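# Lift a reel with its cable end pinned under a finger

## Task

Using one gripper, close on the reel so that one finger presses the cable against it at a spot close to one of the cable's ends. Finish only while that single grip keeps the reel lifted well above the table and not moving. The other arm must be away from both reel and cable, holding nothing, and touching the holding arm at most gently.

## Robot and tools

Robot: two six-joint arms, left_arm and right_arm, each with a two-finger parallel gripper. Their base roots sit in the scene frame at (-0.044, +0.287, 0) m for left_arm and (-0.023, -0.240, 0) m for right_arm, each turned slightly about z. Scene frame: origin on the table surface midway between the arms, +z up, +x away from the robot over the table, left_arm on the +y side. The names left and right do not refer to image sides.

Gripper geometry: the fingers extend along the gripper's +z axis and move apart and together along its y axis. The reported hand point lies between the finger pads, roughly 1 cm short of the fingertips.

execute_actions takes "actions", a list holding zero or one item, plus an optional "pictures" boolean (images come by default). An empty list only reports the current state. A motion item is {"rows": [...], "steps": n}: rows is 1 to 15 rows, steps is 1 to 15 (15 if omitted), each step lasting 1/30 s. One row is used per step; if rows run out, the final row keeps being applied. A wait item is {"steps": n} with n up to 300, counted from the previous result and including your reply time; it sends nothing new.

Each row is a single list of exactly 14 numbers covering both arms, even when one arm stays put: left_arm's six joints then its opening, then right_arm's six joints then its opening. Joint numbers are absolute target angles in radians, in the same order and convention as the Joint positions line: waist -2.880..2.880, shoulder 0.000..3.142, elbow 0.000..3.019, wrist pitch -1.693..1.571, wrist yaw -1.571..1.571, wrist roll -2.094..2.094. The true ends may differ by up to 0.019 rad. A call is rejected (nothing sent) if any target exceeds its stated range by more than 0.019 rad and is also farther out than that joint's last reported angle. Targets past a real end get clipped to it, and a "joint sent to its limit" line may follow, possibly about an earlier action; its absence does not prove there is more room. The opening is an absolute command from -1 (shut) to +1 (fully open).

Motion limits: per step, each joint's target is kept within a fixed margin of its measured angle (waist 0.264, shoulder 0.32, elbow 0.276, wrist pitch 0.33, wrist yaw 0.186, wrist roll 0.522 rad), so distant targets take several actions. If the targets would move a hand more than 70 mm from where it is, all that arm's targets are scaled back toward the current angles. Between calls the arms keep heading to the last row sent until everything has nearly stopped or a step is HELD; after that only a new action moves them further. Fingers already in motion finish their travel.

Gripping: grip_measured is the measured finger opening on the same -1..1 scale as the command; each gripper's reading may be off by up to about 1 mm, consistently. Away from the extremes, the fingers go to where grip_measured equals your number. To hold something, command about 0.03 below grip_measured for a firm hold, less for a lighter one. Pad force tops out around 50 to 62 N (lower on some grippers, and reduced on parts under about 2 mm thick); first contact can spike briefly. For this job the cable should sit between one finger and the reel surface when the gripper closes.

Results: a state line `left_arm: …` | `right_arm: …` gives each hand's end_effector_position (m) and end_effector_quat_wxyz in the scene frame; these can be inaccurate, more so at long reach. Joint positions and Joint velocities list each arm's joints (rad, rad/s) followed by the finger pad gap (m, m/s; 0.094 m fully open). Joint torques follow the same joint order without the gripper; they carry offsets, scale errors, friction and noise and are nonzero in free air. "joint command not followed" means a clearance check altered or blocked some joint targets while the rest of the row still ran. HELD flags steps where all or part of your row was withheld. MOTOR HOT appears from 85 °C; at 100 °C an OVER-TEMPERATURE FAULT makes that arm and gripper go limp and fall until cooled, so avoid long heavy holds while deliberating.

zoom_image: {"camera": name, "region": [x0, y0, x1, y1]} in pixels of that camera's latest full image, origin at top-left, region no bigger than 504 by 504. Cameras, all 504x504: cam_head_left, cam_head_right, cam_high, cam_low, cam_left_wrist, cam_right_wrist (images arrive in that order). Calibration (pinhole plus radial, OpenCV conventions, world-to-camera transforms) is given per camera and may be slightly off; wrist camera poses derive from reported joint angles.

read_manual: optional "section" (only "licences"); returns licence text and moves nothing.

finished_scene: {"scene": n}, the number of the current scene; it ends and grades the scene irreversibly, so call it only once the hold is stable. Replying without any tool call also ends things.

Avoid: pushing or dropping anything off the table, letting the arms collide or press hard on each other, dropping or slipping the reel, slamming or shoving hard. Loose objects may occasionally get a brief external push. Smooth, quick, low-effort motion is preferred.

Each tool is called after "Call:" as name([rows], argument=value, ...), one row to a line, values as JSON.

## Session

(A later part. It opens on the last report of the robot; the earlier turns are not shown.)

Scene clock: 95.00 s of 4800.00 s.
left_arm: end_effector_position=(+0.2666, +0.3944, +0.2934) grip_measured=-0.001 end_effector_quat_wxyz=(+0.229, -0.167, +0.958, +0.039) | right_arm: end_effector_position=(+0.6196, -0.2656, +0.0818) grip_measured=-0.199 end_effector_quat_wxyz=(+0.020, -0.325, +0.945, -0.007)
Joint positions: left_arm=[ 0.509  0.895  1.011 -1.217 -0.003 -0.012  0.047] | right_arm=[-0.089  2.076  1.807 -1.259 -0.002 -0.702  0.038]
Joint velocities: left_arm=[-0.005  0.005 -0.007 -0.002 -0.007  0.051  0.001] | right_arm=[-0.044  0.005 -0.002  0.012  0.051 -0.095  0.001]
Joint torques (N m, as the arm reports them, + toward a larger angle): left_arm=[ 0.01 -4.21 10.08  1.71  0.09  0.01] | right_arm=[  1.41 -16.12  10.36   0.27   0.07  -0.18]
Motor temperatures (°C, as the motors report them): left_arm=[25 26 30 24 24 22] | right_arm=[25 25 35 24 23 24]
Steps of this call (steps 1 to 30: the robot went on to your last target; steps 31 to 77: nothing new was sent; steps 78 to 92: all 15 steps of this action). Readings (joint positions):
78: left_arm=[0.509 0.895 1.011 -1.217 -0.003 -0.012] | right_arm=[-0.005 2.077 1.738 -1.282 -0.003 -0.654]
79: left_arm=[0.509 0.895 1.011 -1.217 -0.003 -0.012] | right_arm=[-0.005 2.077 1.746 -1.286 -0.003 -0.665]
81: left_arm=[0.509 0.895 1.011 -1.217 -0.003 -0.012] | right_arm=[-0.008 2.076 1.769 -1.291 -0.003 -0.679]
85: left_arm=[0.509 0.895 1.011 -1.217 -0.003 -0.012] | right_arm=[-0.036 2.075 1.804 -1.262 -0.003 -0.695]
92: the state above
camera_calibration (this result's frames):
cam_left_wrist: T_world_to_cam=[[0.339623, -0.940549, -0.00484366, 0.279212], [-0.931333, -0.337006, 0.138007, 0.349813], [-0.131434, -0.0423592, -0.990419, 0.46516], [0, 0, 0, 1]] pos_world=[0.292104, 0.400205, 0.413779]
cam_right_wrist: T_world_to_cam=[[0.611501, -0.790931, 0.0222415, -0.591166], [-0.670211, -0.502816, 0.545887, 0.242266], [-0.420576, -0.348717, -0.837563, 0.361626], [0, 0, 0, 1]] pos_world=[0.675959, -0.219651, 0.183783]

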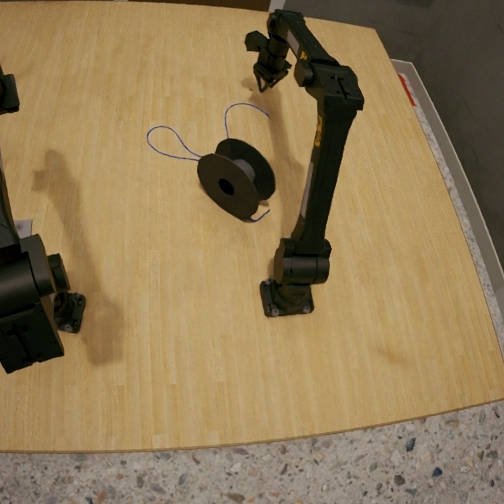

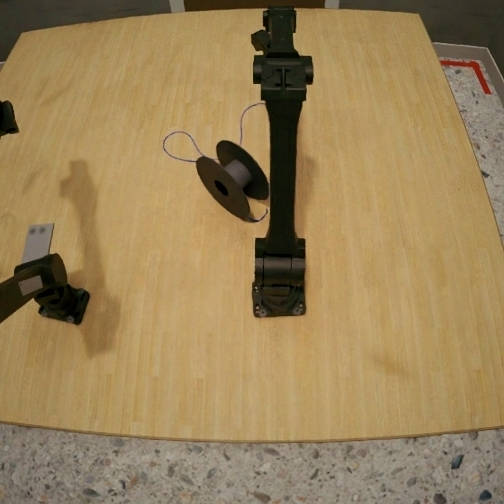

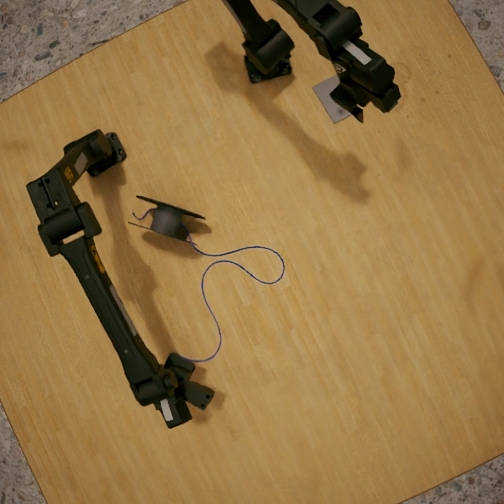

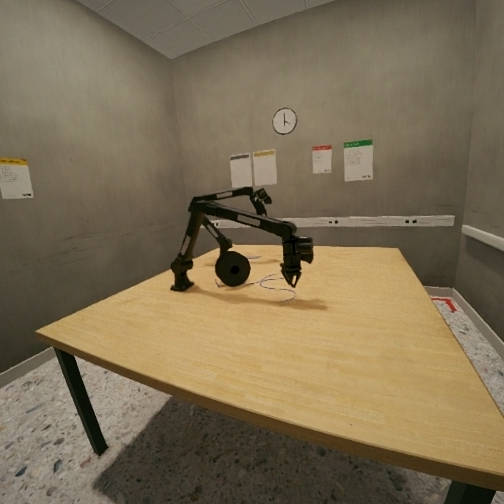

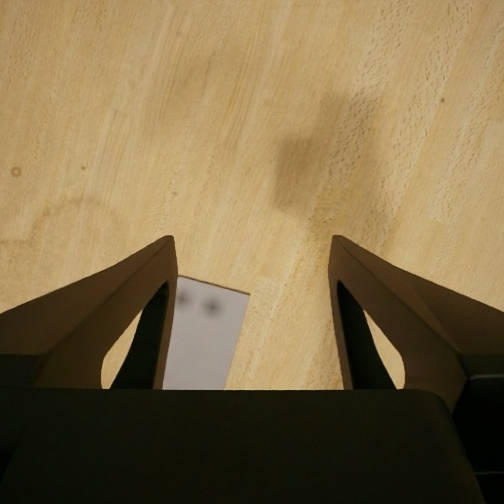

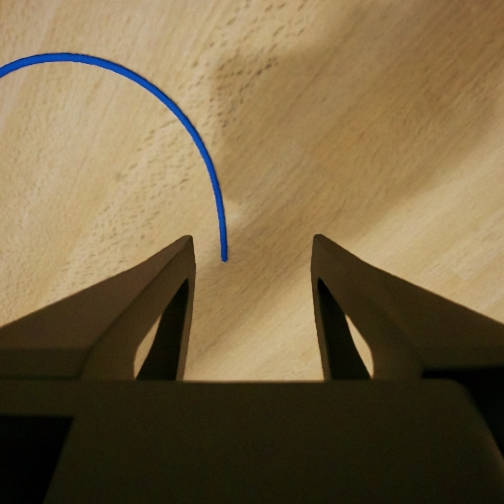

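Call:
execute_actions([
  {"rows":[[0.5,0.9,1,-1.2,0,0,0,-0.07,2.09,1.78,-1.22,0,-0.72,-0.2],[0.5,0.9,1,-1.2,0,0,0,-0.07,2.09,1.78,-1.22,0,-0.72,-0.2],[0.5,0.9,1,-1.2,0,0,0,-0.07,2.09,1.78,-1.22,0,-0.72,-0.2],[0.5,0.9,1,-1.2,0,0,0,-0.07,2.09,1.78,-1.22,0,-0.72,-0.2],[0.5,0.9,1,-1.2,0,0,0,-0.07,2.09,1.78,-1.22,0,-0.72,-0.2],[0.5,0.9,1,-1.2,0,0,0,-0.07,2.11,1.74,-1.17,0,-0.72,-0.2]],"steps":15},
])

Scene clock: 98.13 s of 4800.00 s.
left_arm: end_effector_position=(+0.2666, +0.3944, +0.2934) grip_measured=-0.001 end_effector_quat_wxyz=(+0.229, -0.167, +0.958, +0.039) | right_arm: end_effector_position=(+0.6115, -0.2626, +0.0392) grip_measured=-0.199 end_effector_quat_wxyz=(+0.010, -0.329, +0.944, -0.003)
Joint positions: left_arm=[ 0.509  0.895  1.011 -1.217 -0.003 -0.012  0.047] | right_arm=[-0.085  2.106  1.74  -1.184 -0.002 -0.705  0.038]
Joint velocities: left_arm=[ 0.005 -0.005 -0.012  0.002 -0.066 -0.022  0.   ] | right_arm=[-0.005  0.034  0.002  0.002 -0.007 -0.037  0.   ]
Joint torques (N m, as the arm reports them, + toward a larger angle): left_arm=[ 0.24 -4.54 10.03  1.73  0.05  0.02] | right_arm=[  1.56 -16.07   7.56   0.18   0.03  -0.23]
Motor temperatures (°C, as the motors report them): left_arm=[25 26 30 24 24 22] | right_arm=[25 26 35 24 23 24]
Steps of this call (steps 1 to 15: the robot went on to your last target; steps 16 to 79: nothing new was sent; steps 80 to 94: all 15 steps of this action). Readings (joint positions):
80: left_arm=[0.509 0.895 1.011 -1.217 -0.003 -0.012] | right_arm=[-0.089 2.076 1.804 -1.253 -0.002 -0.705]
81: left_arm=[0.509 0.895 1.011 -1.217 -0.003 -0.012] | right_arm=[-0.089 2.076 1.799 -1.244 -0.002 -0.705]
83: left_arm=[0.509 0.895 1.011 -1.217 -0.003 -0.012] | right_arm=[-0.088 2.077 1.790 -1.235 -0.002 -0.705]
87: left_arm=[0.509 0.895 1.011 -1.217 -0.003 -0.012] | right_arm=[-0.086 2.081 1.759 -1.195 -0.002 -0.705]
94: the state above
camera_calibration (this result's frames):
cam_left_wrist: T_world_to_cam=[[0.339623, -0.940549, -0.00484366, 0.279212], [-0.931333, -0.337006, 0.138007, 0.349813], [-0.131434, -0.0423592, -0.990419, 0.46516], [0, 0, 0, 1]] pos_world=[0.292104, 0.400205, 0.413779]
cam_right_wrist: T_world_to_cam=[[0.617548, -0.786489, 0.00832929, -0.584874], [-0.654535, -0.508009, 0.559921, 0.250068], [-0.43614, -0.35123, -0.828504, 0.332089], [0, 0, 0, 1]] pos_world=[0.669704, -0.216321, 0.139991]

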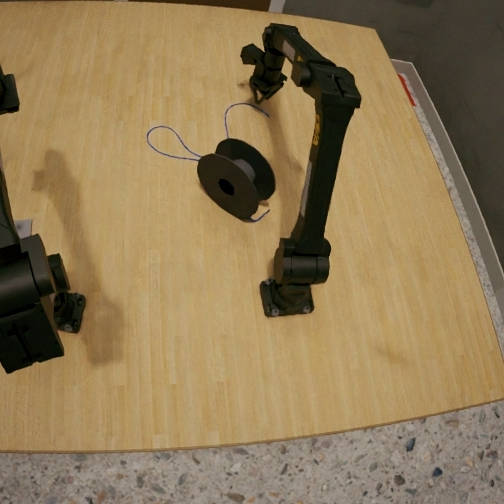

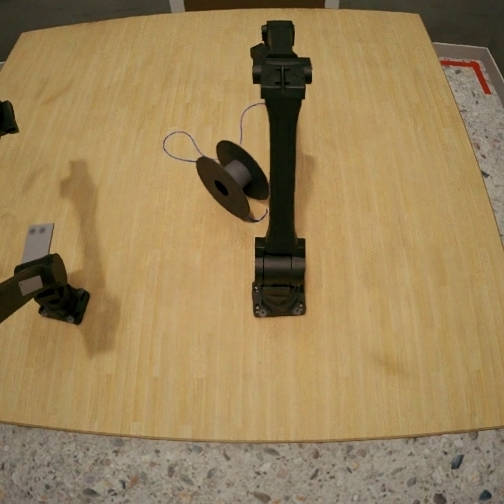

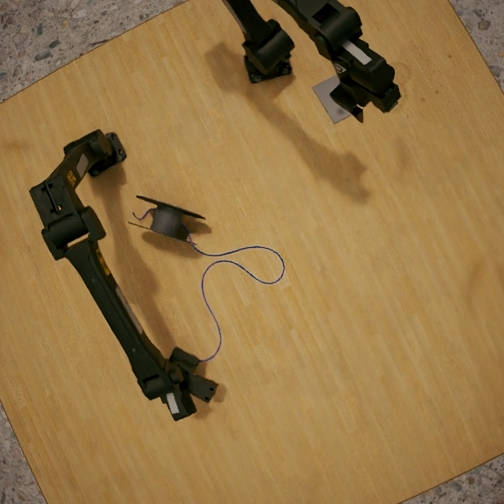

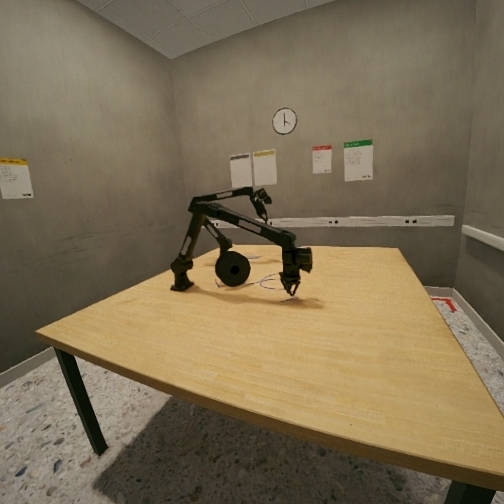

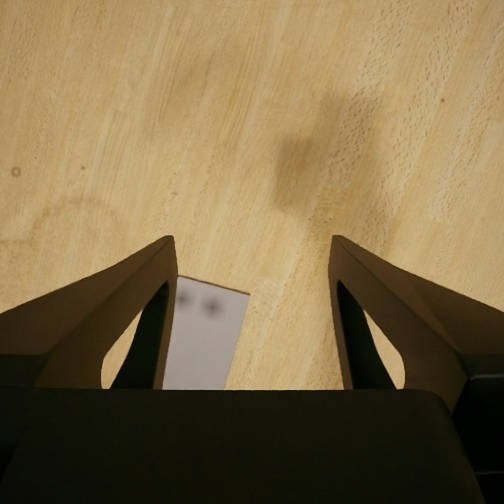

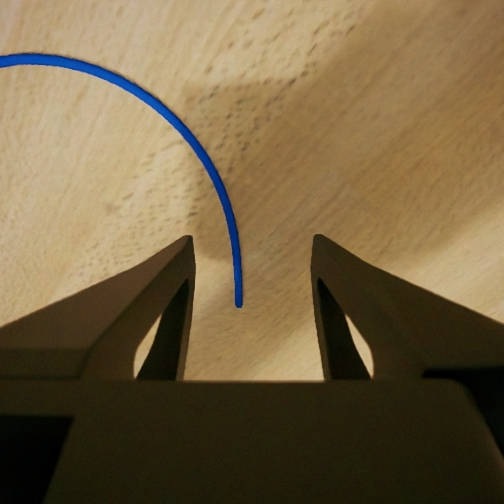

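Call:
execute_actions([
  {"rows":[[0.5,0.9,1,-1.2,0,0,0,-0.055,2.135,1.705,-1.14,0,-0.72,-0.2],[0.5,0.9,1,-1.2,0,0,0,-0.055,2.135,1.705,-1.14,0,-0.72,-0.2],[0.5,0.9,1,-1.2,0,0,0,-0.055,2.135,1.705,-1.14,0,-0.72,-0.2],[0.5,0.9,1,-1.2,0,0,0,-0.055,2.135,1.705,-1.14,0,-0.72,-0.2],[0.5,0.9,1,-1.2,0,0,0,-0.055,2.135,1.705,-1.14,0,-0.72,-0.2],[0.5,0.9,1,-1.2,0,0,0,-0.055,2.135,1.705,-1.14,0,-0.72,-0.2],[0.5,0.9,1,-1.2,0,0,0,-0.055,2.135,1.705,-1.14,0,-0.72,-0.2],[0.5,0.9,1,-1.2,0,0,0,-0.055,2.135,1.705,-1.14,0,-0.72,-0.2],[0.5,0.9,1,-1.2,0,0,0,-0.055,2.135,1.705,-1.14,0,-0.72,-0.2],[0.5,0.9,1,-1.2,0,0,0,-0.055,2.135,1.705,-1.14,0,-0.72,-0.2],[0.5,0.9,1,-1.2,0,0,0,-0.055,2.135,1.705,-1.14,0,-0.72,-1]],"steps":15},
], pictures=false)

Call:
execute_actions([
  {"rows":[[0.5,0.9,1,-1.2,0,0,0,-0.055,2.135,1.705,-1.14,0,-0.72,-1],[0.5,0.9,1,-1.2,0,0,0,-0.055,2.135,1.705,-1.14,0,-0.72,-1],[0.5,0.9,1,-1.2,0,0,0,-0.055,2.135,1.705,-1.14,0,-0.72,-1],[0.5,0.9,1,-1.2,0,0,0,-0.055,2.135,1.705,-1.14,0,-0.72,-1],[0.5,0.9,1,-1.2,0,0,0,-0.055,2.05,1.75,-1.27,0,-0.72,-1]],"steps":15},
])

Scene clock: 100.87 s of 4800.00 s.
left_arm: end_effector_position=(+0.2666, +0.3944, +0.2934) grip_measured=-0.001 end_effector_quat_wxyz=(+0.229, -0.167, +0.958, +0.039) | right_arm: end_effector_position=(+0.6039, -0.2503, +0.0140) grip_measured=-0.988 end_effector_quat_wxyz=(-0.001, -0.338, +0.941, +0.001)
Joint positions: left_arm=[ 0.509  0.895  1.011 -1.217 -0.003 -0.012  0.047] | right_arm=[-0.066  2.127  1.706 -1.152 -0.002 -0.705  0.001]
Joint velocities: left_arm=[-0.005 -0.015 -0.007  0.007  0.066  0.051  0.   ] | right_arm=[ 0.005 -0.005 -0.012 -0.002 -0.037  0.066 -0.011]
Joint torques (N m, as the arm reports them, + toward a larger angle): left_arm=[-0.2  -4.27  9.96  1.61  0.05  0.02] | right_arm=[  1.86 -16.19   6.85   0.29   0.07  -0.24]
Motor temperatures (°C, as the motors report them): left_arm=[25 25 30 24 24 22] | right_arm=[25 26 34 24 23 24]
Steps of this call (steps 1 to 15: the robot went on to your last target; steps 16 to 67: nothing new was sent; steps 68 to 82: all 15 steps of this action). Readings (joint positions):
68: left_arm=[0.509 0.895 1.011 -1.217 -0.003 -0.012] | right_arm=[-0.084 2.107 1.735 -1.174 -0.002 -0.705]
69: left_arm=[0.509 0.895 1.011 -1.217 -0.003 -0.012] | right_arm=[-0.084 2.107 1.730 -1.165 -0.002 -0.705]
71: left_arm=[0.509 0.895 1.011 -1.217 -0.003 -0.012] | right_arm=[-0.079 2.110 1.718 -1.155 -0.002 -0.705]
75: left_arm=[0.509 0.895 1.011 -1.217 -0.003 -0.012] | right_arm=[-0.070 2.122 1.707 -1.153 -0.002 -0.705]
82: the state above

Scene clock: 101.37 s of 4800.00 s.
left_arm: end_effector_position=(+0.2666, +0.3944, +0.2934) grip_measured=-0.001 end_effector_quat_wxyz=(+0.229, -0.167, +0.958, +0.039) | right_arm: end_effector_position=(+0.5850, -0.2500, +0.0592) grip_measured=-0.993 end_effector_quat_wxyz=(-0.016, -0.338, +0.941, +0.007)
Joint positions: left_arm=[ 0.509  0.895  1.011 -1.217 -0.003 -0.012  0.047] | right_arm=[-0.066  2.053  1.707 -1.26  -0.002 -0.706  0.   ]
Joint velocities: left_arm=[-0.005  0.005  0.007  0.002 -0.066 -0.022 -0.001] | right_arm=[ 0.005 -0.103  0.002  0.007 -0.081  0.007 -0.   ]
Joint torques (N m, as the arm reports them, + toward a larger angle): left_arm=[ 0.33 -4.33 10.01  1.66  0.05  0.01] | right_arm=[  1.4  -15.27  10.1   -0.69   0.05  -0.2 ]
Motor temperatures (°C, as the motors report them): left_arm=[25 25 30 24 24 22] | right_arm=[25 26 34 24 23 24]
Steps of this call (steps 1 to 15: all 15 steps of this action). Readings (joint positions):
1: left_arm=[0.509 0.895 1.011 -1.217 -0.003 -0.012] | right_arm=[-0.066 2.127 1.706 -1.152 -0.002 -0.705]
2: left_arm=[0.509 0.895 1.011 -1.217 -0.003 -0.012] | right_arm=[-0.066 2.127 1.706 -1.152 -0.002 -0.705]
4: left_arm=[0.509 0.895 1.011 -1.217 -0.003 -0.012] | right_arm=[-0.066 2.127 1.706 -1.152 -0.002 -0.705]
8: left_arm=[0.509 0.895 1.011 -1.217 -0.003 -0.012] | right_arm=[-0.066 2.106 1.707 -1.245 -0.002 -0.706]
15: the state above
camera_calibration (this result's frames):
cam_left_wrist: T_world_to_cam=[[0.339623, -0.940549, -0.00484366, 0.279212], [-0.931333, -0.337006, 0.138007, 0.349813], [-0.131434, -0.0423592, -0.990419, 0.46516], [0, 0, 0, 1]] pos_world=[0.292104, 0.400205, 0.413779]
cam_right_wrist: T_world_to_cam=[[0.632174, -0.774317, -0.0280767, -0.562185], [-0.611924, -0.521164, 0.594927, 0.19765], [-0.475295, -0.358917, -0.803289, 0.360967], [0, 0, 0, 1]] pos_world=[0.647911, -0.202745, 0.156589]

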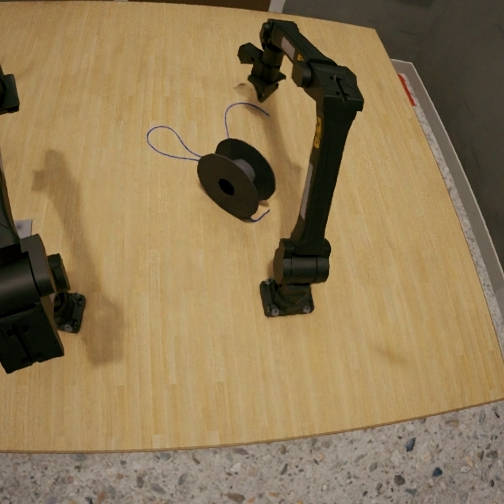

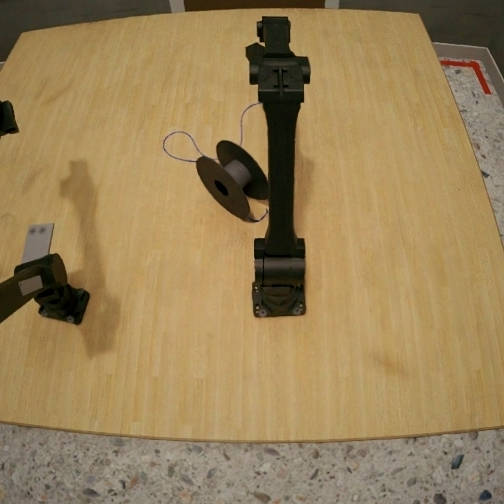

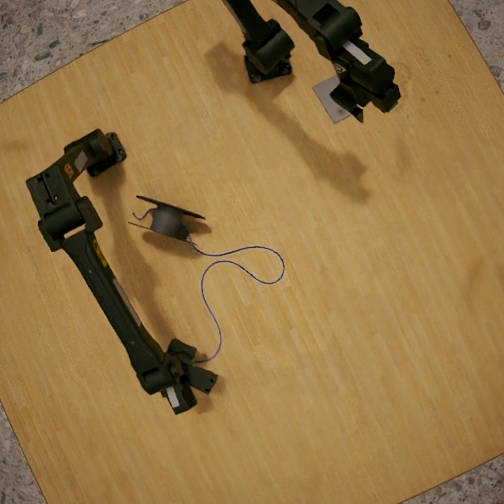

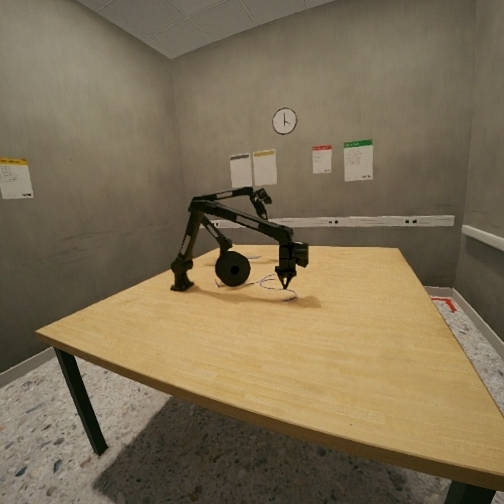

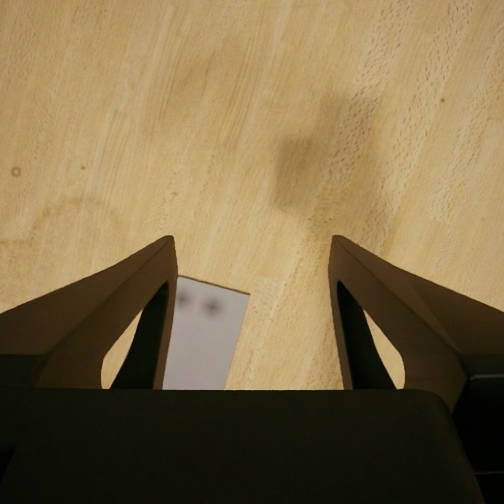

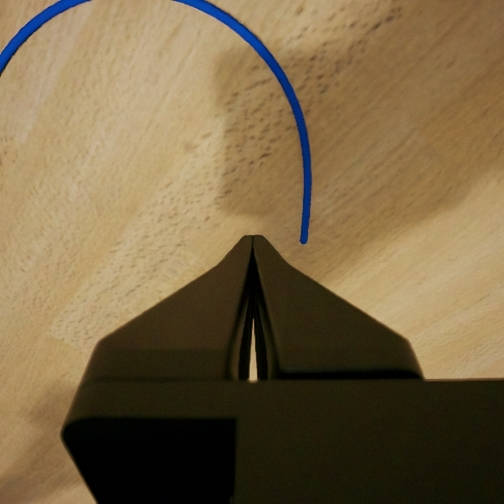

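Call:
execute_actions([
  {"rows":[[0.5,0.9,1,-1.2,0,0,0,-0.09,2.09,1.74,-1.2,0,-0.72,-0.1],[0.5,0.9,1,-1.2,0,0,0,-0.09,2.09,1.74,-1.2,0,-0.72,-0.1],[0.5,0.9,1,-1.2,0,0,0,-0.09,2.09,1.74,-1.2,0,-0.72,-0.1],[0.5,0.9,1,-1.2,0,0,0,-0.09,2.09,1.74,-1.2,0,-0.72,-0.1],[0.5,0.9,1,-1.2,0,0,0,-0.09,2.09,1.74,-1.2,0,-0.72,-0.1],[0.5,0.9,1,-1.2,0,0,0,-0.09,2.13,1.715,-1.15,0,-0.72,-0.1],[0.5,0.9,1,-1.2,0,0,0,-0.09,2.13,1.715,-1.15,0,-0.72,-0.1],[0.5,0.9,1,-1.2,0,0,0,-0.09,2.13,1.715,-1.15,0,-0.72,-0.1],[0.5,0.9,1,-1.2,0,0,0,-0.09,2.155,1.705,-1.13,0,-0.72,-0.1]],"steps":15},
])

Scene clock: 103.83 s of 4800.00 s.
left_arm: end_effector_position=(+0.2666, +0.3944, +0.2934) grip_measured=-0.001 end_effector_quat_wxyz=(+0.229, -0.167, +0.958, +0.039) | right_arm: end_effector_position=(+0.6079, -0.2576, +0.0130) grip_measured=-0.101 end_effector_quat_wxyz=(+0.005, -0.333, +0.943, -0.001)
Joint positions: left_arm=[ 0.509  0.895  1.011 -1.217 -0.003 -0.012  0.047] | right_arm=[-0.077  2.131  1.709 -1.139 -0.001 -0.707  0.042]
Joint velocities: left_arm=[-0.015 -0.005  0.002 -0.017 -0.081  0.022 -0.   ] | right_arm=[-0.054 -0.005  0.007  0.017  0.007 -0.022 -0.002]
Joint torques (N m, as the arm reports them, + toward a larger angle): left_arm=[ 0.04 -4.5  10.04  1.68  0.07  0.  ] | right_arm=[  0.39 -15.09   6.8   -0.01  -0.02  -0.16]
Motor temperatures (°C, as the motors report them): left_arm=[25 25 30 24 24 22] | right_arm=[25 27 34 24 23 24]
Steps of this call (steps 1 to 15: the robot went on to your last target; steps 16 to 59: nothing new was sent; steps 60 to 74: all 15 steps of this action). Readings (joint positions):
60: left_arm=[0.509 0.895 1.011 -1.217 -0.003 -0.012] | right_arm=[-0.066 2.052 1.707 -1.252 -0.002 -0.706]
61: left_arm=[0.509 0.895 1.011 -1.217 -0.003 -0.012] | right_arm=[-0.067 2.054 1.707 -1.237 -0.002 -0.706]
63: left_arm=[0.509 0.895 1.011 -1.217 -0.003 -0.012] | right_arm=[-0.069 2.060 1.707 -1.218 -0.002 -0.706]
67: left_arm=[0.509 0.895 1.011 -1.217 -0.003 -0.012] | right_arm=[-0.074 2.085 1.707 -1.175 -0.002 -0.706]
74: the state above
camera_calibration (this result's frames):
cam_left_wrist: T_world_to_cam=[[0.339623, -0.940549, -0.00484366, 0.279212], [-0.931333, -0.337006, 0.138007, 0.349813], [-0.131434, -0.0423592, -0.990419, 0.46516], [0, 0, 0, 1]] pos_world=[0.292104, 0.400205, 0.413779]
cam_right_wrist: T_world_to_cam=[[0.625065, -0.780571, 0.00183713, -0.58145], [-0.643203, -0.513727, 0.56778, 0.256462], [-0.442249, -0.356081, -0.823178, 0.312911], [0, 0, 0, 1]] pos_world=[0.666785, -0.21069, 0.113036]

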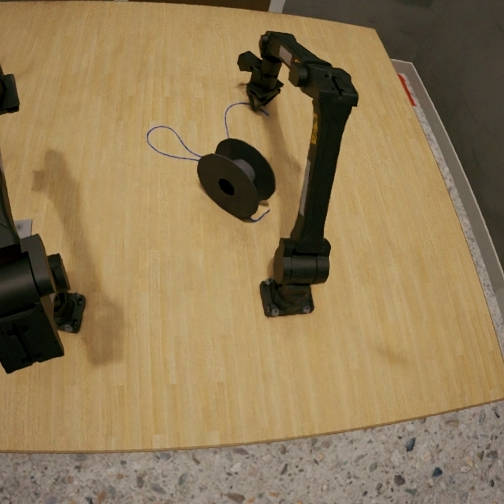

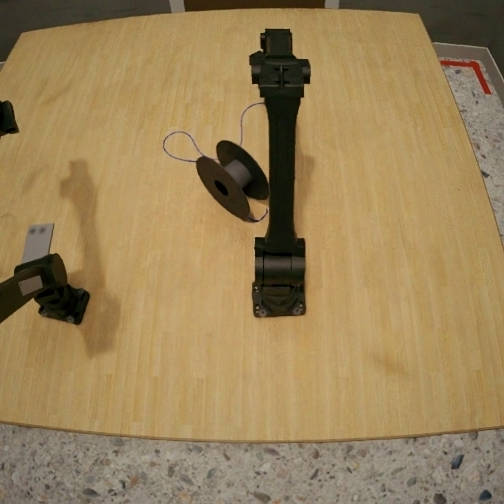

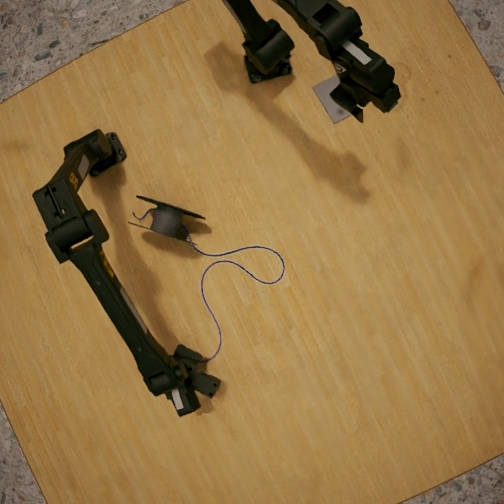

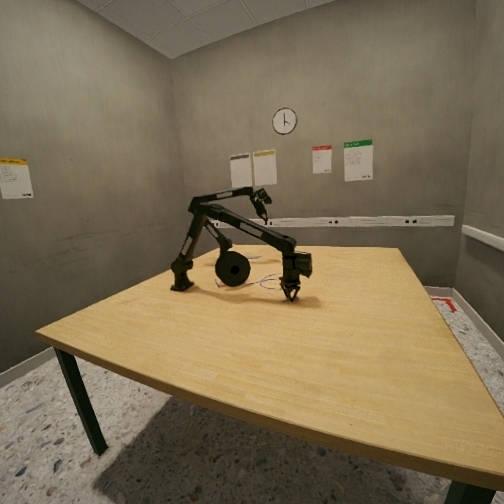

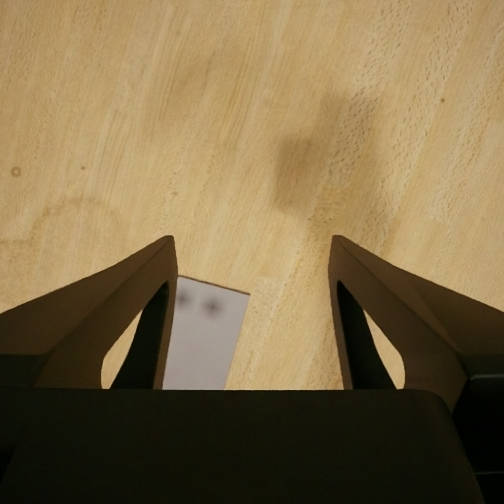

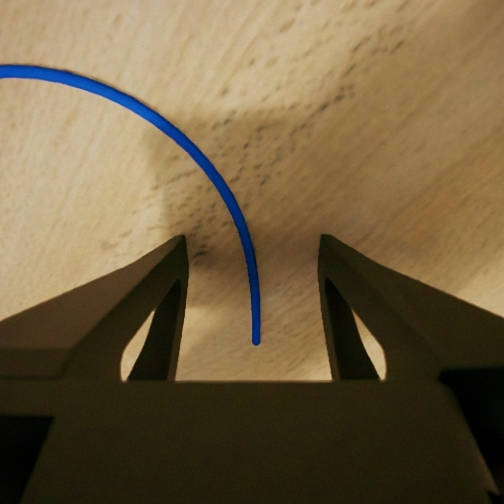

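Centered on the cable. Lowering slightly, closing and lifting.

Call:
execute_actions([
  {"rows":[[0.5,0.9,1,-1.2,0,0,0,-0.08,2.175,1.70,-1.12,0,-0.72,-0.1],[0.5,0.9,1,-1.2,0,0,0,-0.08,2.175,1.70,-1.12,0,-0.72,-0.1],[0.5,0.9,1,-1.2,0,0,0,-0.08,2.175,1.70,-1.12,0,-0.72,-0.1],[0.5,0.9,1,-1.2,0,0,0,-0.08,2.175,1.70,-1.12,0,-0.72,-0.1],[0.5,0.9,1,-1.2,0,0,0,-0.08,2.175,1.70,-1.12,0,-0.72,-0.1],[0.5,0.9,1,-1.2,0,0,0,-0.08,2.175,1.70,-1.12,0,-0.72,-0.1],[0.5,0.9,1,-1.2,0,0,0,-0.08,2.175,1.70,-1.12,0,-0.72,-1]],"steps":15},
], pictures=false)

Call:
execute_actions([
  {"rows":[[0.5,0.9,1,-1.2,0,0,0,-0.08,2.175,1.70,-1.12,0,-0.72,-1],[0.5,0.9,1,-1.2,0,0,0,-0.08,2.175,1.70,-1.12,0,-0.72,-1],[0.5,0.9,1,-1.2,0,0,0,-0.08,2.175,1.70,-1.12,0,-0.72,-1],[0.5,0.9,1,-1.2,0,0,0,-0.08,2.175,1.70,-1.12,0,-0.72,-1],[0.5,0.9,1,-1.2,0,0,0,-0.08,2.06,1.75,-1.27,0,-0.72,-1]],"steps":15},
])

Scene clock: 110.40 s of 4800.00 s.
left_arm: end_effector_position=(+0.2666, +0.3944, +0.2934) grip_measured=-0.001 end_effector_quat_wxyz=(+0.229, -0.167, +0.958, +0.039) | right_arm: end_effector_position=(+0.6092, -0.2586, +0.0105) grip_measured=-0.976 end_effector_quat_wxyz=(+0.007, -0.333, +0.943, -0.002)
Joint positions: left_arm=[ 0.509  0.895  1.011 -1.217 -0.003 -0.012  0.047] | right_arm=[-0.079  2.135  1.709 -1.131 -0.    -0.707  0.001]
Joint velocities: left_arm=[-0.015 -0.005 -0.007  0.027  0.066  0.11   0.   ] | right_arm=[-0.015  0.015 -0.002 -0.002 -0.066 -0.022  0.   ]
Joint torques (N m, as the arm reports them, + toward a larger angle): left_arm=[ 0.09 -4.35 10.06  1.68  0.08  0.04] | right_arm=[  0.76 -14.2    6.45   0.1   -0.01  -0.17]
Motor temperatures (°C, as the motors report them): left_arm=[25 25 30 24 24 22] | right_arm=[25 27 33 24 23 24]
Steps of this call (steps 1 to 15: the robot went on to your last target; steps 16 to 182: nothing new was sent; steps 183 to 197: all 15 steps of this action). Readings (joint positions):
183: left_arm=[0.509 0.895 1.011 -1.217 -0.003 -0.012] | right_arm=[-0.079 2.135 1.709 -1.137 -0.001 -0.707]
184: left_arm=[0.509 0.895 1.011 -1.217 -0.003 -0.012] | right_arm=[-0.079 2.135 1.709 -1.137 -0.001 -0.707]
186: left_arm=[0.509 0.895 1.011 -1.217 -0.003 -0.012] | right_arm=[-0.079 2.135 1.709 -1.137 -0.001 -0.707]
190: left_arm=[0.509 0.895 1.011 -1.217 -0.003 -0.012] | right_arm=[-0.079 2.135 1.709 -1.132 -0.000 -0.707]
197: the state above

Scene clock: 110.90 s of 4800.00 s.
left_arm: end_effector_position=(+0.2666, +0.3944, +0.2934) grip_measured=-0.001 end_effector_quat_wxyz=(+0.229, -0.167, +0.958, +0.039) | right_arm: end_effector_position=(+0.5852, -0.2580, +0.0533) grip_measured=-0.976 end_effector_quat_wxyz=(-0.020, -0.333, +0.943, +0.008)
Joint positions: left_arm=[ 0.509  0.895  1.011 -1.217 -0.003 -0.012  0.047] | right_arm=[-0.079  2.065  1.711 -1.259 -0.    -0.707  0.001]
Joint velocities: left_arm=[-0.015 -0.015 -0.002  0.027  0.066  0.022 -0.   ] | right_arm=[-0.005 -0.103 -0.012 -0.002  0.095 -0.081 -0.001]
Joint torques (N m, as the arm reports them, + toward a larger angle): left_arm=[-0.01 -4.42 10.07  1.75  0.08  0.03] | right_arm=[  0.7  -15.76   9.93  -0.63  -0.01  -0.19]
Motor temperatures (°C, as the motors report them): left_arm=[25 25 30 24 24 22] | right_arm=[25 27 33 24 23 24]
Steps of this call (steps 1 to 15: all 15 steps of this action). Readings (joint positions):
1: left_arm=[0.509 0.895 1.011 -1.217 -0.003 -0.012] | right_arm=[-0.079 2.135 1.709 -1.131 -0.000 -0.707]
2: left_arm=[0.509 0.895 1.011 -1.217 -0.003 -0.012] | right_arm=[-0.079 2.135 1.709 -1.131 -0.000 -0.707]
4: left_arm=[0.509 0.895 1.011 -1.217 -0.003 -0.012] | right_arm=[-0.079 2.135 1.709 -1.131 -0.000 -0.707]
8: left_arm=[0.509 0.895 1.011 -1.217 -0.003 -0.012] | right_arm=[-0.079 2.114 1.711 -1.242 -0.000 -0.707]
15: the state above
camera_calibration (this result's frames):
cam_left_wrist: T_world_to_cam=[[0.339623, -0.940549, -0.00484366, 0.279212], [-0.931333, -0.337006, 0.138007, 0.349813], [-0.131434, -0.0423592, -0.990419, 0.46516], [0, 0, 0, 1]] pos_world=[0.292104, 0.400205, 0.413779]
cam_right_wrist: T_world_to_cam=[[0.623361, -0.781264, -0.0323699, -0.565013], [-0.612583, -0.513663, 0.600744, 0.199137], [-0.485967, -0.354651, -0.798786, 0.360593], [0, 0, 0, 1]] pos_world=[0.649431, -0.21125, 0.150117]

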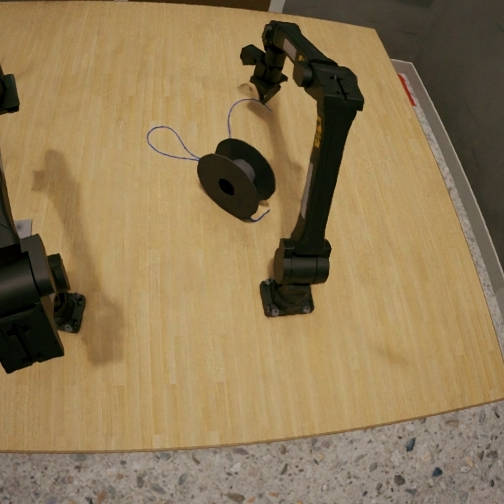

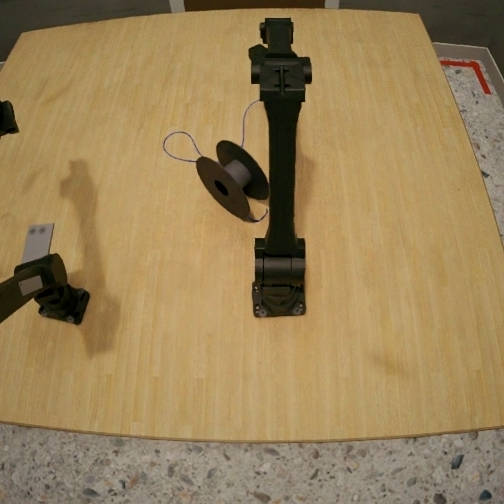

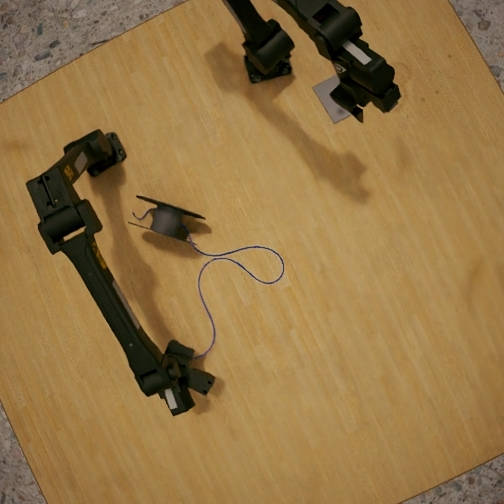

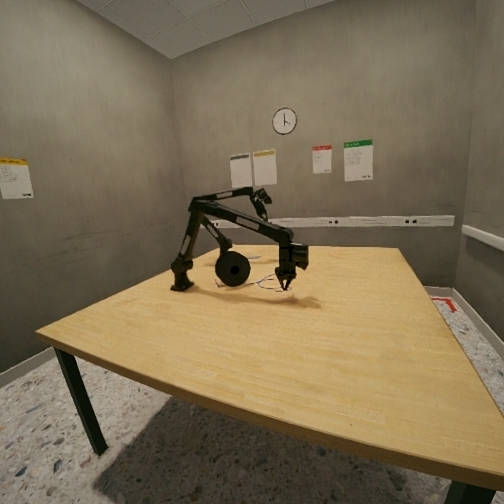

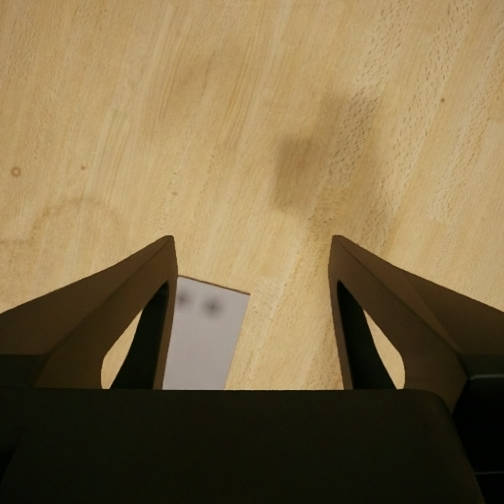

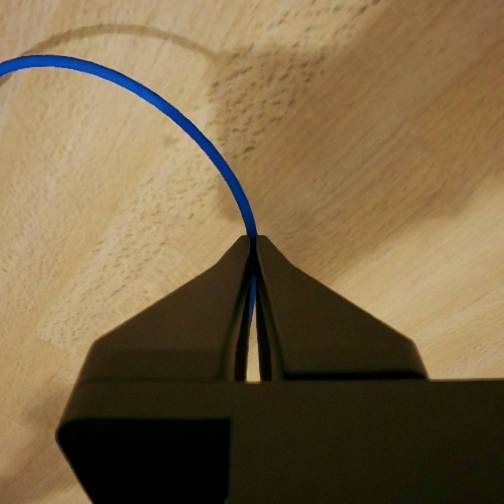

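Call:
execute_actions([
  {"rows":[[0.5,0.9,1,-1.2,0,0,0,0.05,1.95,1.75,-1.4,0,-0.6,-1],[0.5,0.9,1,-1.2,0,0,0,0.05,1.95,1.75,-1.4,0,-0.6,-1],[0.5,0.9,1,-1.2,0,0,0,0.05,1.95,1.75,-1.4,0,-0.6,-1],[0.5,0.9,1,-1.2,0,0,0,0.05,1.95,1.75,-1.4,0,-0.6,-1],[0.5,0.9,1,-1.2,0,0,0,0.25,1.8,1.68,-1.45,0,-0.45,-1],[0.5,0.9,1,-1.2,0,0,0,0.25,1.8,1.68,-1.45,0,-0.45,-1],[0.5,0.9,1,-1.2,0,0,0,0.25,1.8,1.68,-1.45,0,-0.45,-1],[0.5,0.9,1,-1.2,0,0,0,0.25,1.8,1.68,-1.45,0,-0.45,-1],[0.5,0.9,1,-1.2,0,0,0,0.5,1.64,1.56,-1.48,0,-0.27,-1]],"steps":15},
], pictures=false)

Call:
execute_actions([
  {"rows":[[0.5,0.9,1,-1.2,0,0,0,0.5,1.64,1.56,-1.48,0,-0.27,-1],[0.5,0.9,1,-1.2,0,0,0,0.5,1.64,1.56,-1.48,0,-0.27,-1],[0.5,0.9,1,-1.2,0,0,0,0.5,1.64,1.56,-1.48,0,-0.27,-1],[0.5,0.9,1,-1.2,0,0,0,0.5,1.64,1.56,-1.48,0,-0.27,-1],[0.5,0.9,1,-1.2,0,0,0,0.47,1.5,1.4,-1.46,0,-0.3,-1],[0.5,0.9,1,-1.2,0,0,0,0.47,1.5,1.4,-1.46,0,-0.3,-1],[0.5,0.9,1,-1.2,0,0,0,0.47,1.5,1.4,-1.46,0,-0.3,-1],[0.5,0.9,1,-1.2,0,0,0,0.47,1.5,1.4,-1.46,0,-0.3,-1],[0.5,0.9,1,-1.2,0,0,0,0.44,1.35,1.24,-1.45,0,-0.33,-1]],"steps":15},
])

Scene clock: 114.47 s of 4800.00 s.
left_arm: end_effector_position=(+0.2666, +0.3944, +0.2934) grip_measured=-0.001 end_effector_quat_wxyz=(+0.229, -0.167, +0.958, +0.039) | right_arm: end_effector_position=(+0.5004, -0.0961, +0.1578) grip_measured=-0.976 end_effector_quat_wxyz=(-0.025, -0.375, +0.927, +0.003)
Joint positions: left_arm=[ 0.509  0.895  1.011 -1.217 -0.003 -0.012  0.047] | right_arm=[ 0.219  1.821  1.617 -1.417  0.    -0.5    0.001]
Joint velocities: left_arm=[ 0.005  0.005 -0.007  0.017  0.051 -0.022  0.001] | right_arm=[ 0.952 -0.718 -0.232 -0.164  0.007  0.505  0.001]
Joint torques (N m, as the arm reports them, + toward a larger angle): left_arm=[ 0.23 -4.42  9.98  1.63  0.06  0.03] | right_arm=[  2.06 -14.44   7.02  -0.64   0.07   0.09]
Motor temperatures (°C, as the motors report them): left_arm=[25 25 30 24 24 22] | right_arm=[25 28 33 24 23 24]
Steps of this call (steps 1 to 15: the robot went on to your last target; steps 16 to 92: nothing new was sent; steps 93 to 107: all 15 steps of this action). Readings (joint positions):
93: left_arm=[0.509 0.895 1.011 -1.217 -0.003 -0.012] | right_arm=[-0.075 2.060 1.711 -1.274 0.000 -0.698]
94: left_arm=[0.509 0.895 1.011 -1.217 -0.003 -0.012] | right_arm=[-0.070 2.056 1.711 -1.298 0.000 -0.688]
96: left_arm=[0.509 0.895 1.011 -1.217 -0.003 -0.012] | right_arm=[-0.049 2.043 1.711 -1.338 0.000 -0.671]
100: left_arm=[0.509 0.895 1.011 -1.217 -0.003 -0.012] | right_arm=[0.025 1.990 1.698 -1.374 0.000 -0.626]
107: the state above

Scene clock: 114.97 s of 4800.00 s.
left_arm: end_effector_position=(+0.2666, +0.3944, +0.2934) grip_measured=-0.001 end_effector_quat_wxyz=(+0.229, -0.167, +0.958, +0.039) | right_arm: end_effector_position=(+0.3091, -0.0573, +0.2422) grip_measured=-0.976 end_effector_quat_wxyz=(+0.022, -0.414, +0.910, +0.003)
Joint positions: left_arm=[ 0.509  0.895  1.011 -1.217 -0.003 -0.012  0.047] | right_arm=[ 0.453  1.303  1.236 -1.458 -0.003 -0.351  0.001]
Joint velocities: left_arm=[-0.005 -0.015 -0.002 -0.007 -0.037  0.022  0.   ] | right_arm=[-0.239 -0.269  0.037  0.007  0.007  0.037 -0.   ]
Joint torques (N m, as the arm reports them, + toward a larger angle): left_arm=[ 0.05 -4.39 10.16  1.69  0.07  0.01] | right_arm=[ 1.05 -3.66  8.06  0.2   0.06  0.08]
Motor temperatures (°C, as the motors report them): left_arm=[25 25 30 24 24 22] | right_arm=[25 28 33 24 23 24]
Steps of this call (steps 1 to 15: all 15 steps of this action). Readings (joint positions):
1: left_arm=[0.509 0.895 1.011 -1.217 -0.003 -0.012] | right_arm=[0.253 1.797 1.611 -1.423 0.000 -0.484]
2: left_arm=[0.509 0.895 1.011 -1.217 -0.003 -0.012] | right_arm=[0.288 1.775 1.605 -1.428 0.000 -0.467]
4: left_arm=[0.509 0.895 1.011 -1.217 -0.003 -0.012] | right_arm=[0.364 1.731 1.595 -1.439 0.000 -0.429]
8: left_arm=[0.509 0.895 1.011 -1.217 -0.003 -0.012] | right_arm=[0.488 1.569 1.440 -1.444 -0.002 -0.370]
15: the state above
camera_calibration (this result's frames):
cam_left_wrist: T_world_to_cam=[[0.339623, -0.940549, -0.00484366, 0.279212], [-0.931333, -0.337006, 0.138007, 0.349813], [-0.131434, -0.0423592, -0.990419, 0.46516], [0, 0, 0, 1]] pos_world=[0.292104, 0.400205, 0.413779]
cam_right_wrist: T_world_to_cam=[[0.750918, -0.660337, 0.00877787, -0.272518], [-0.560011, -0.629672, 0.538424, 0.0117994], [-0.350014, -0.409228, -0.842628, 0.41396], [0, 0, 0, 1]] pos_world=[0.356138, -0.0031196, 0.344853]

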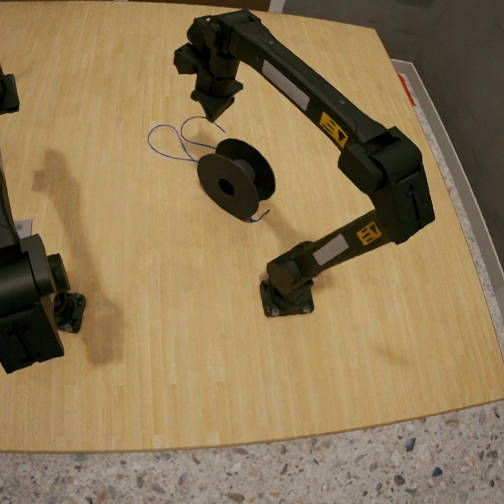

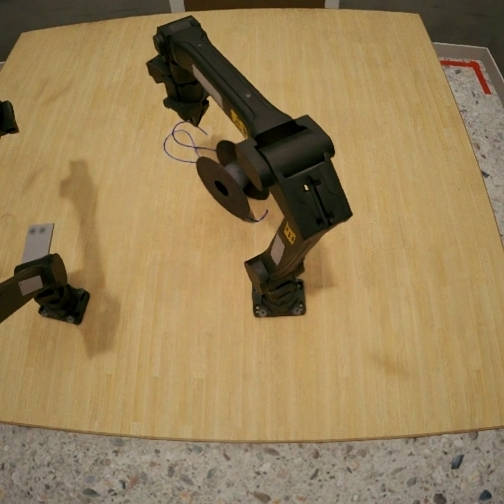

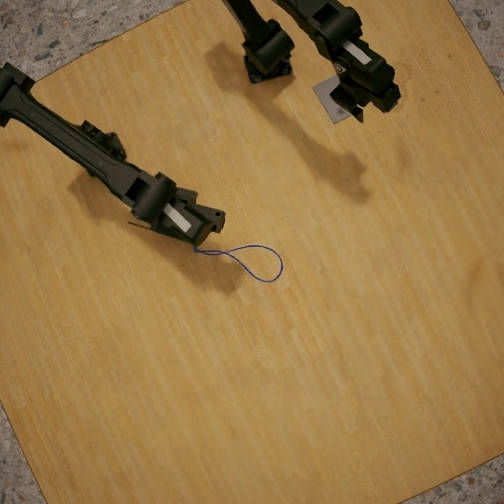

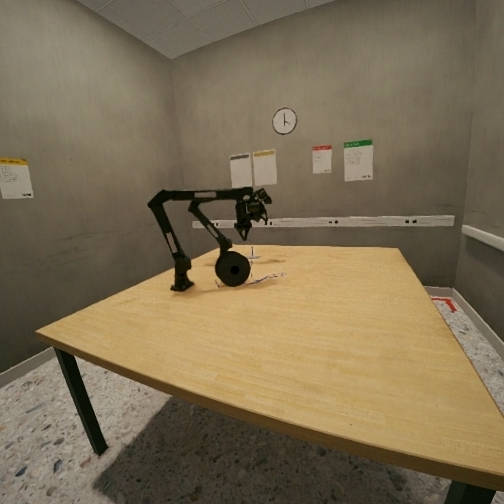

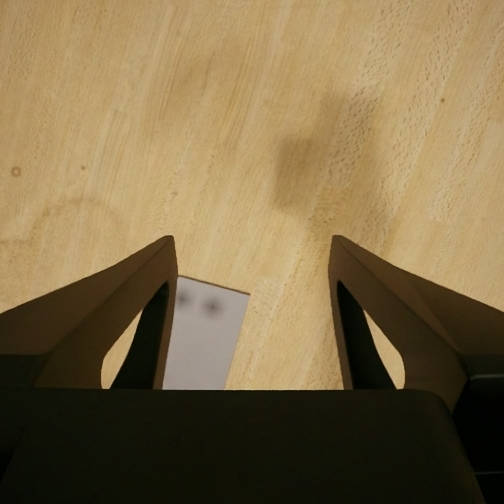

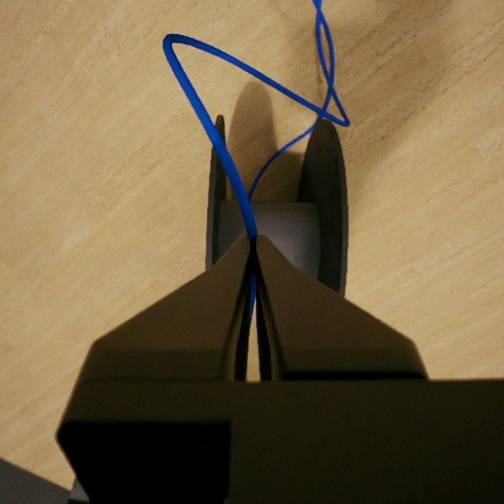

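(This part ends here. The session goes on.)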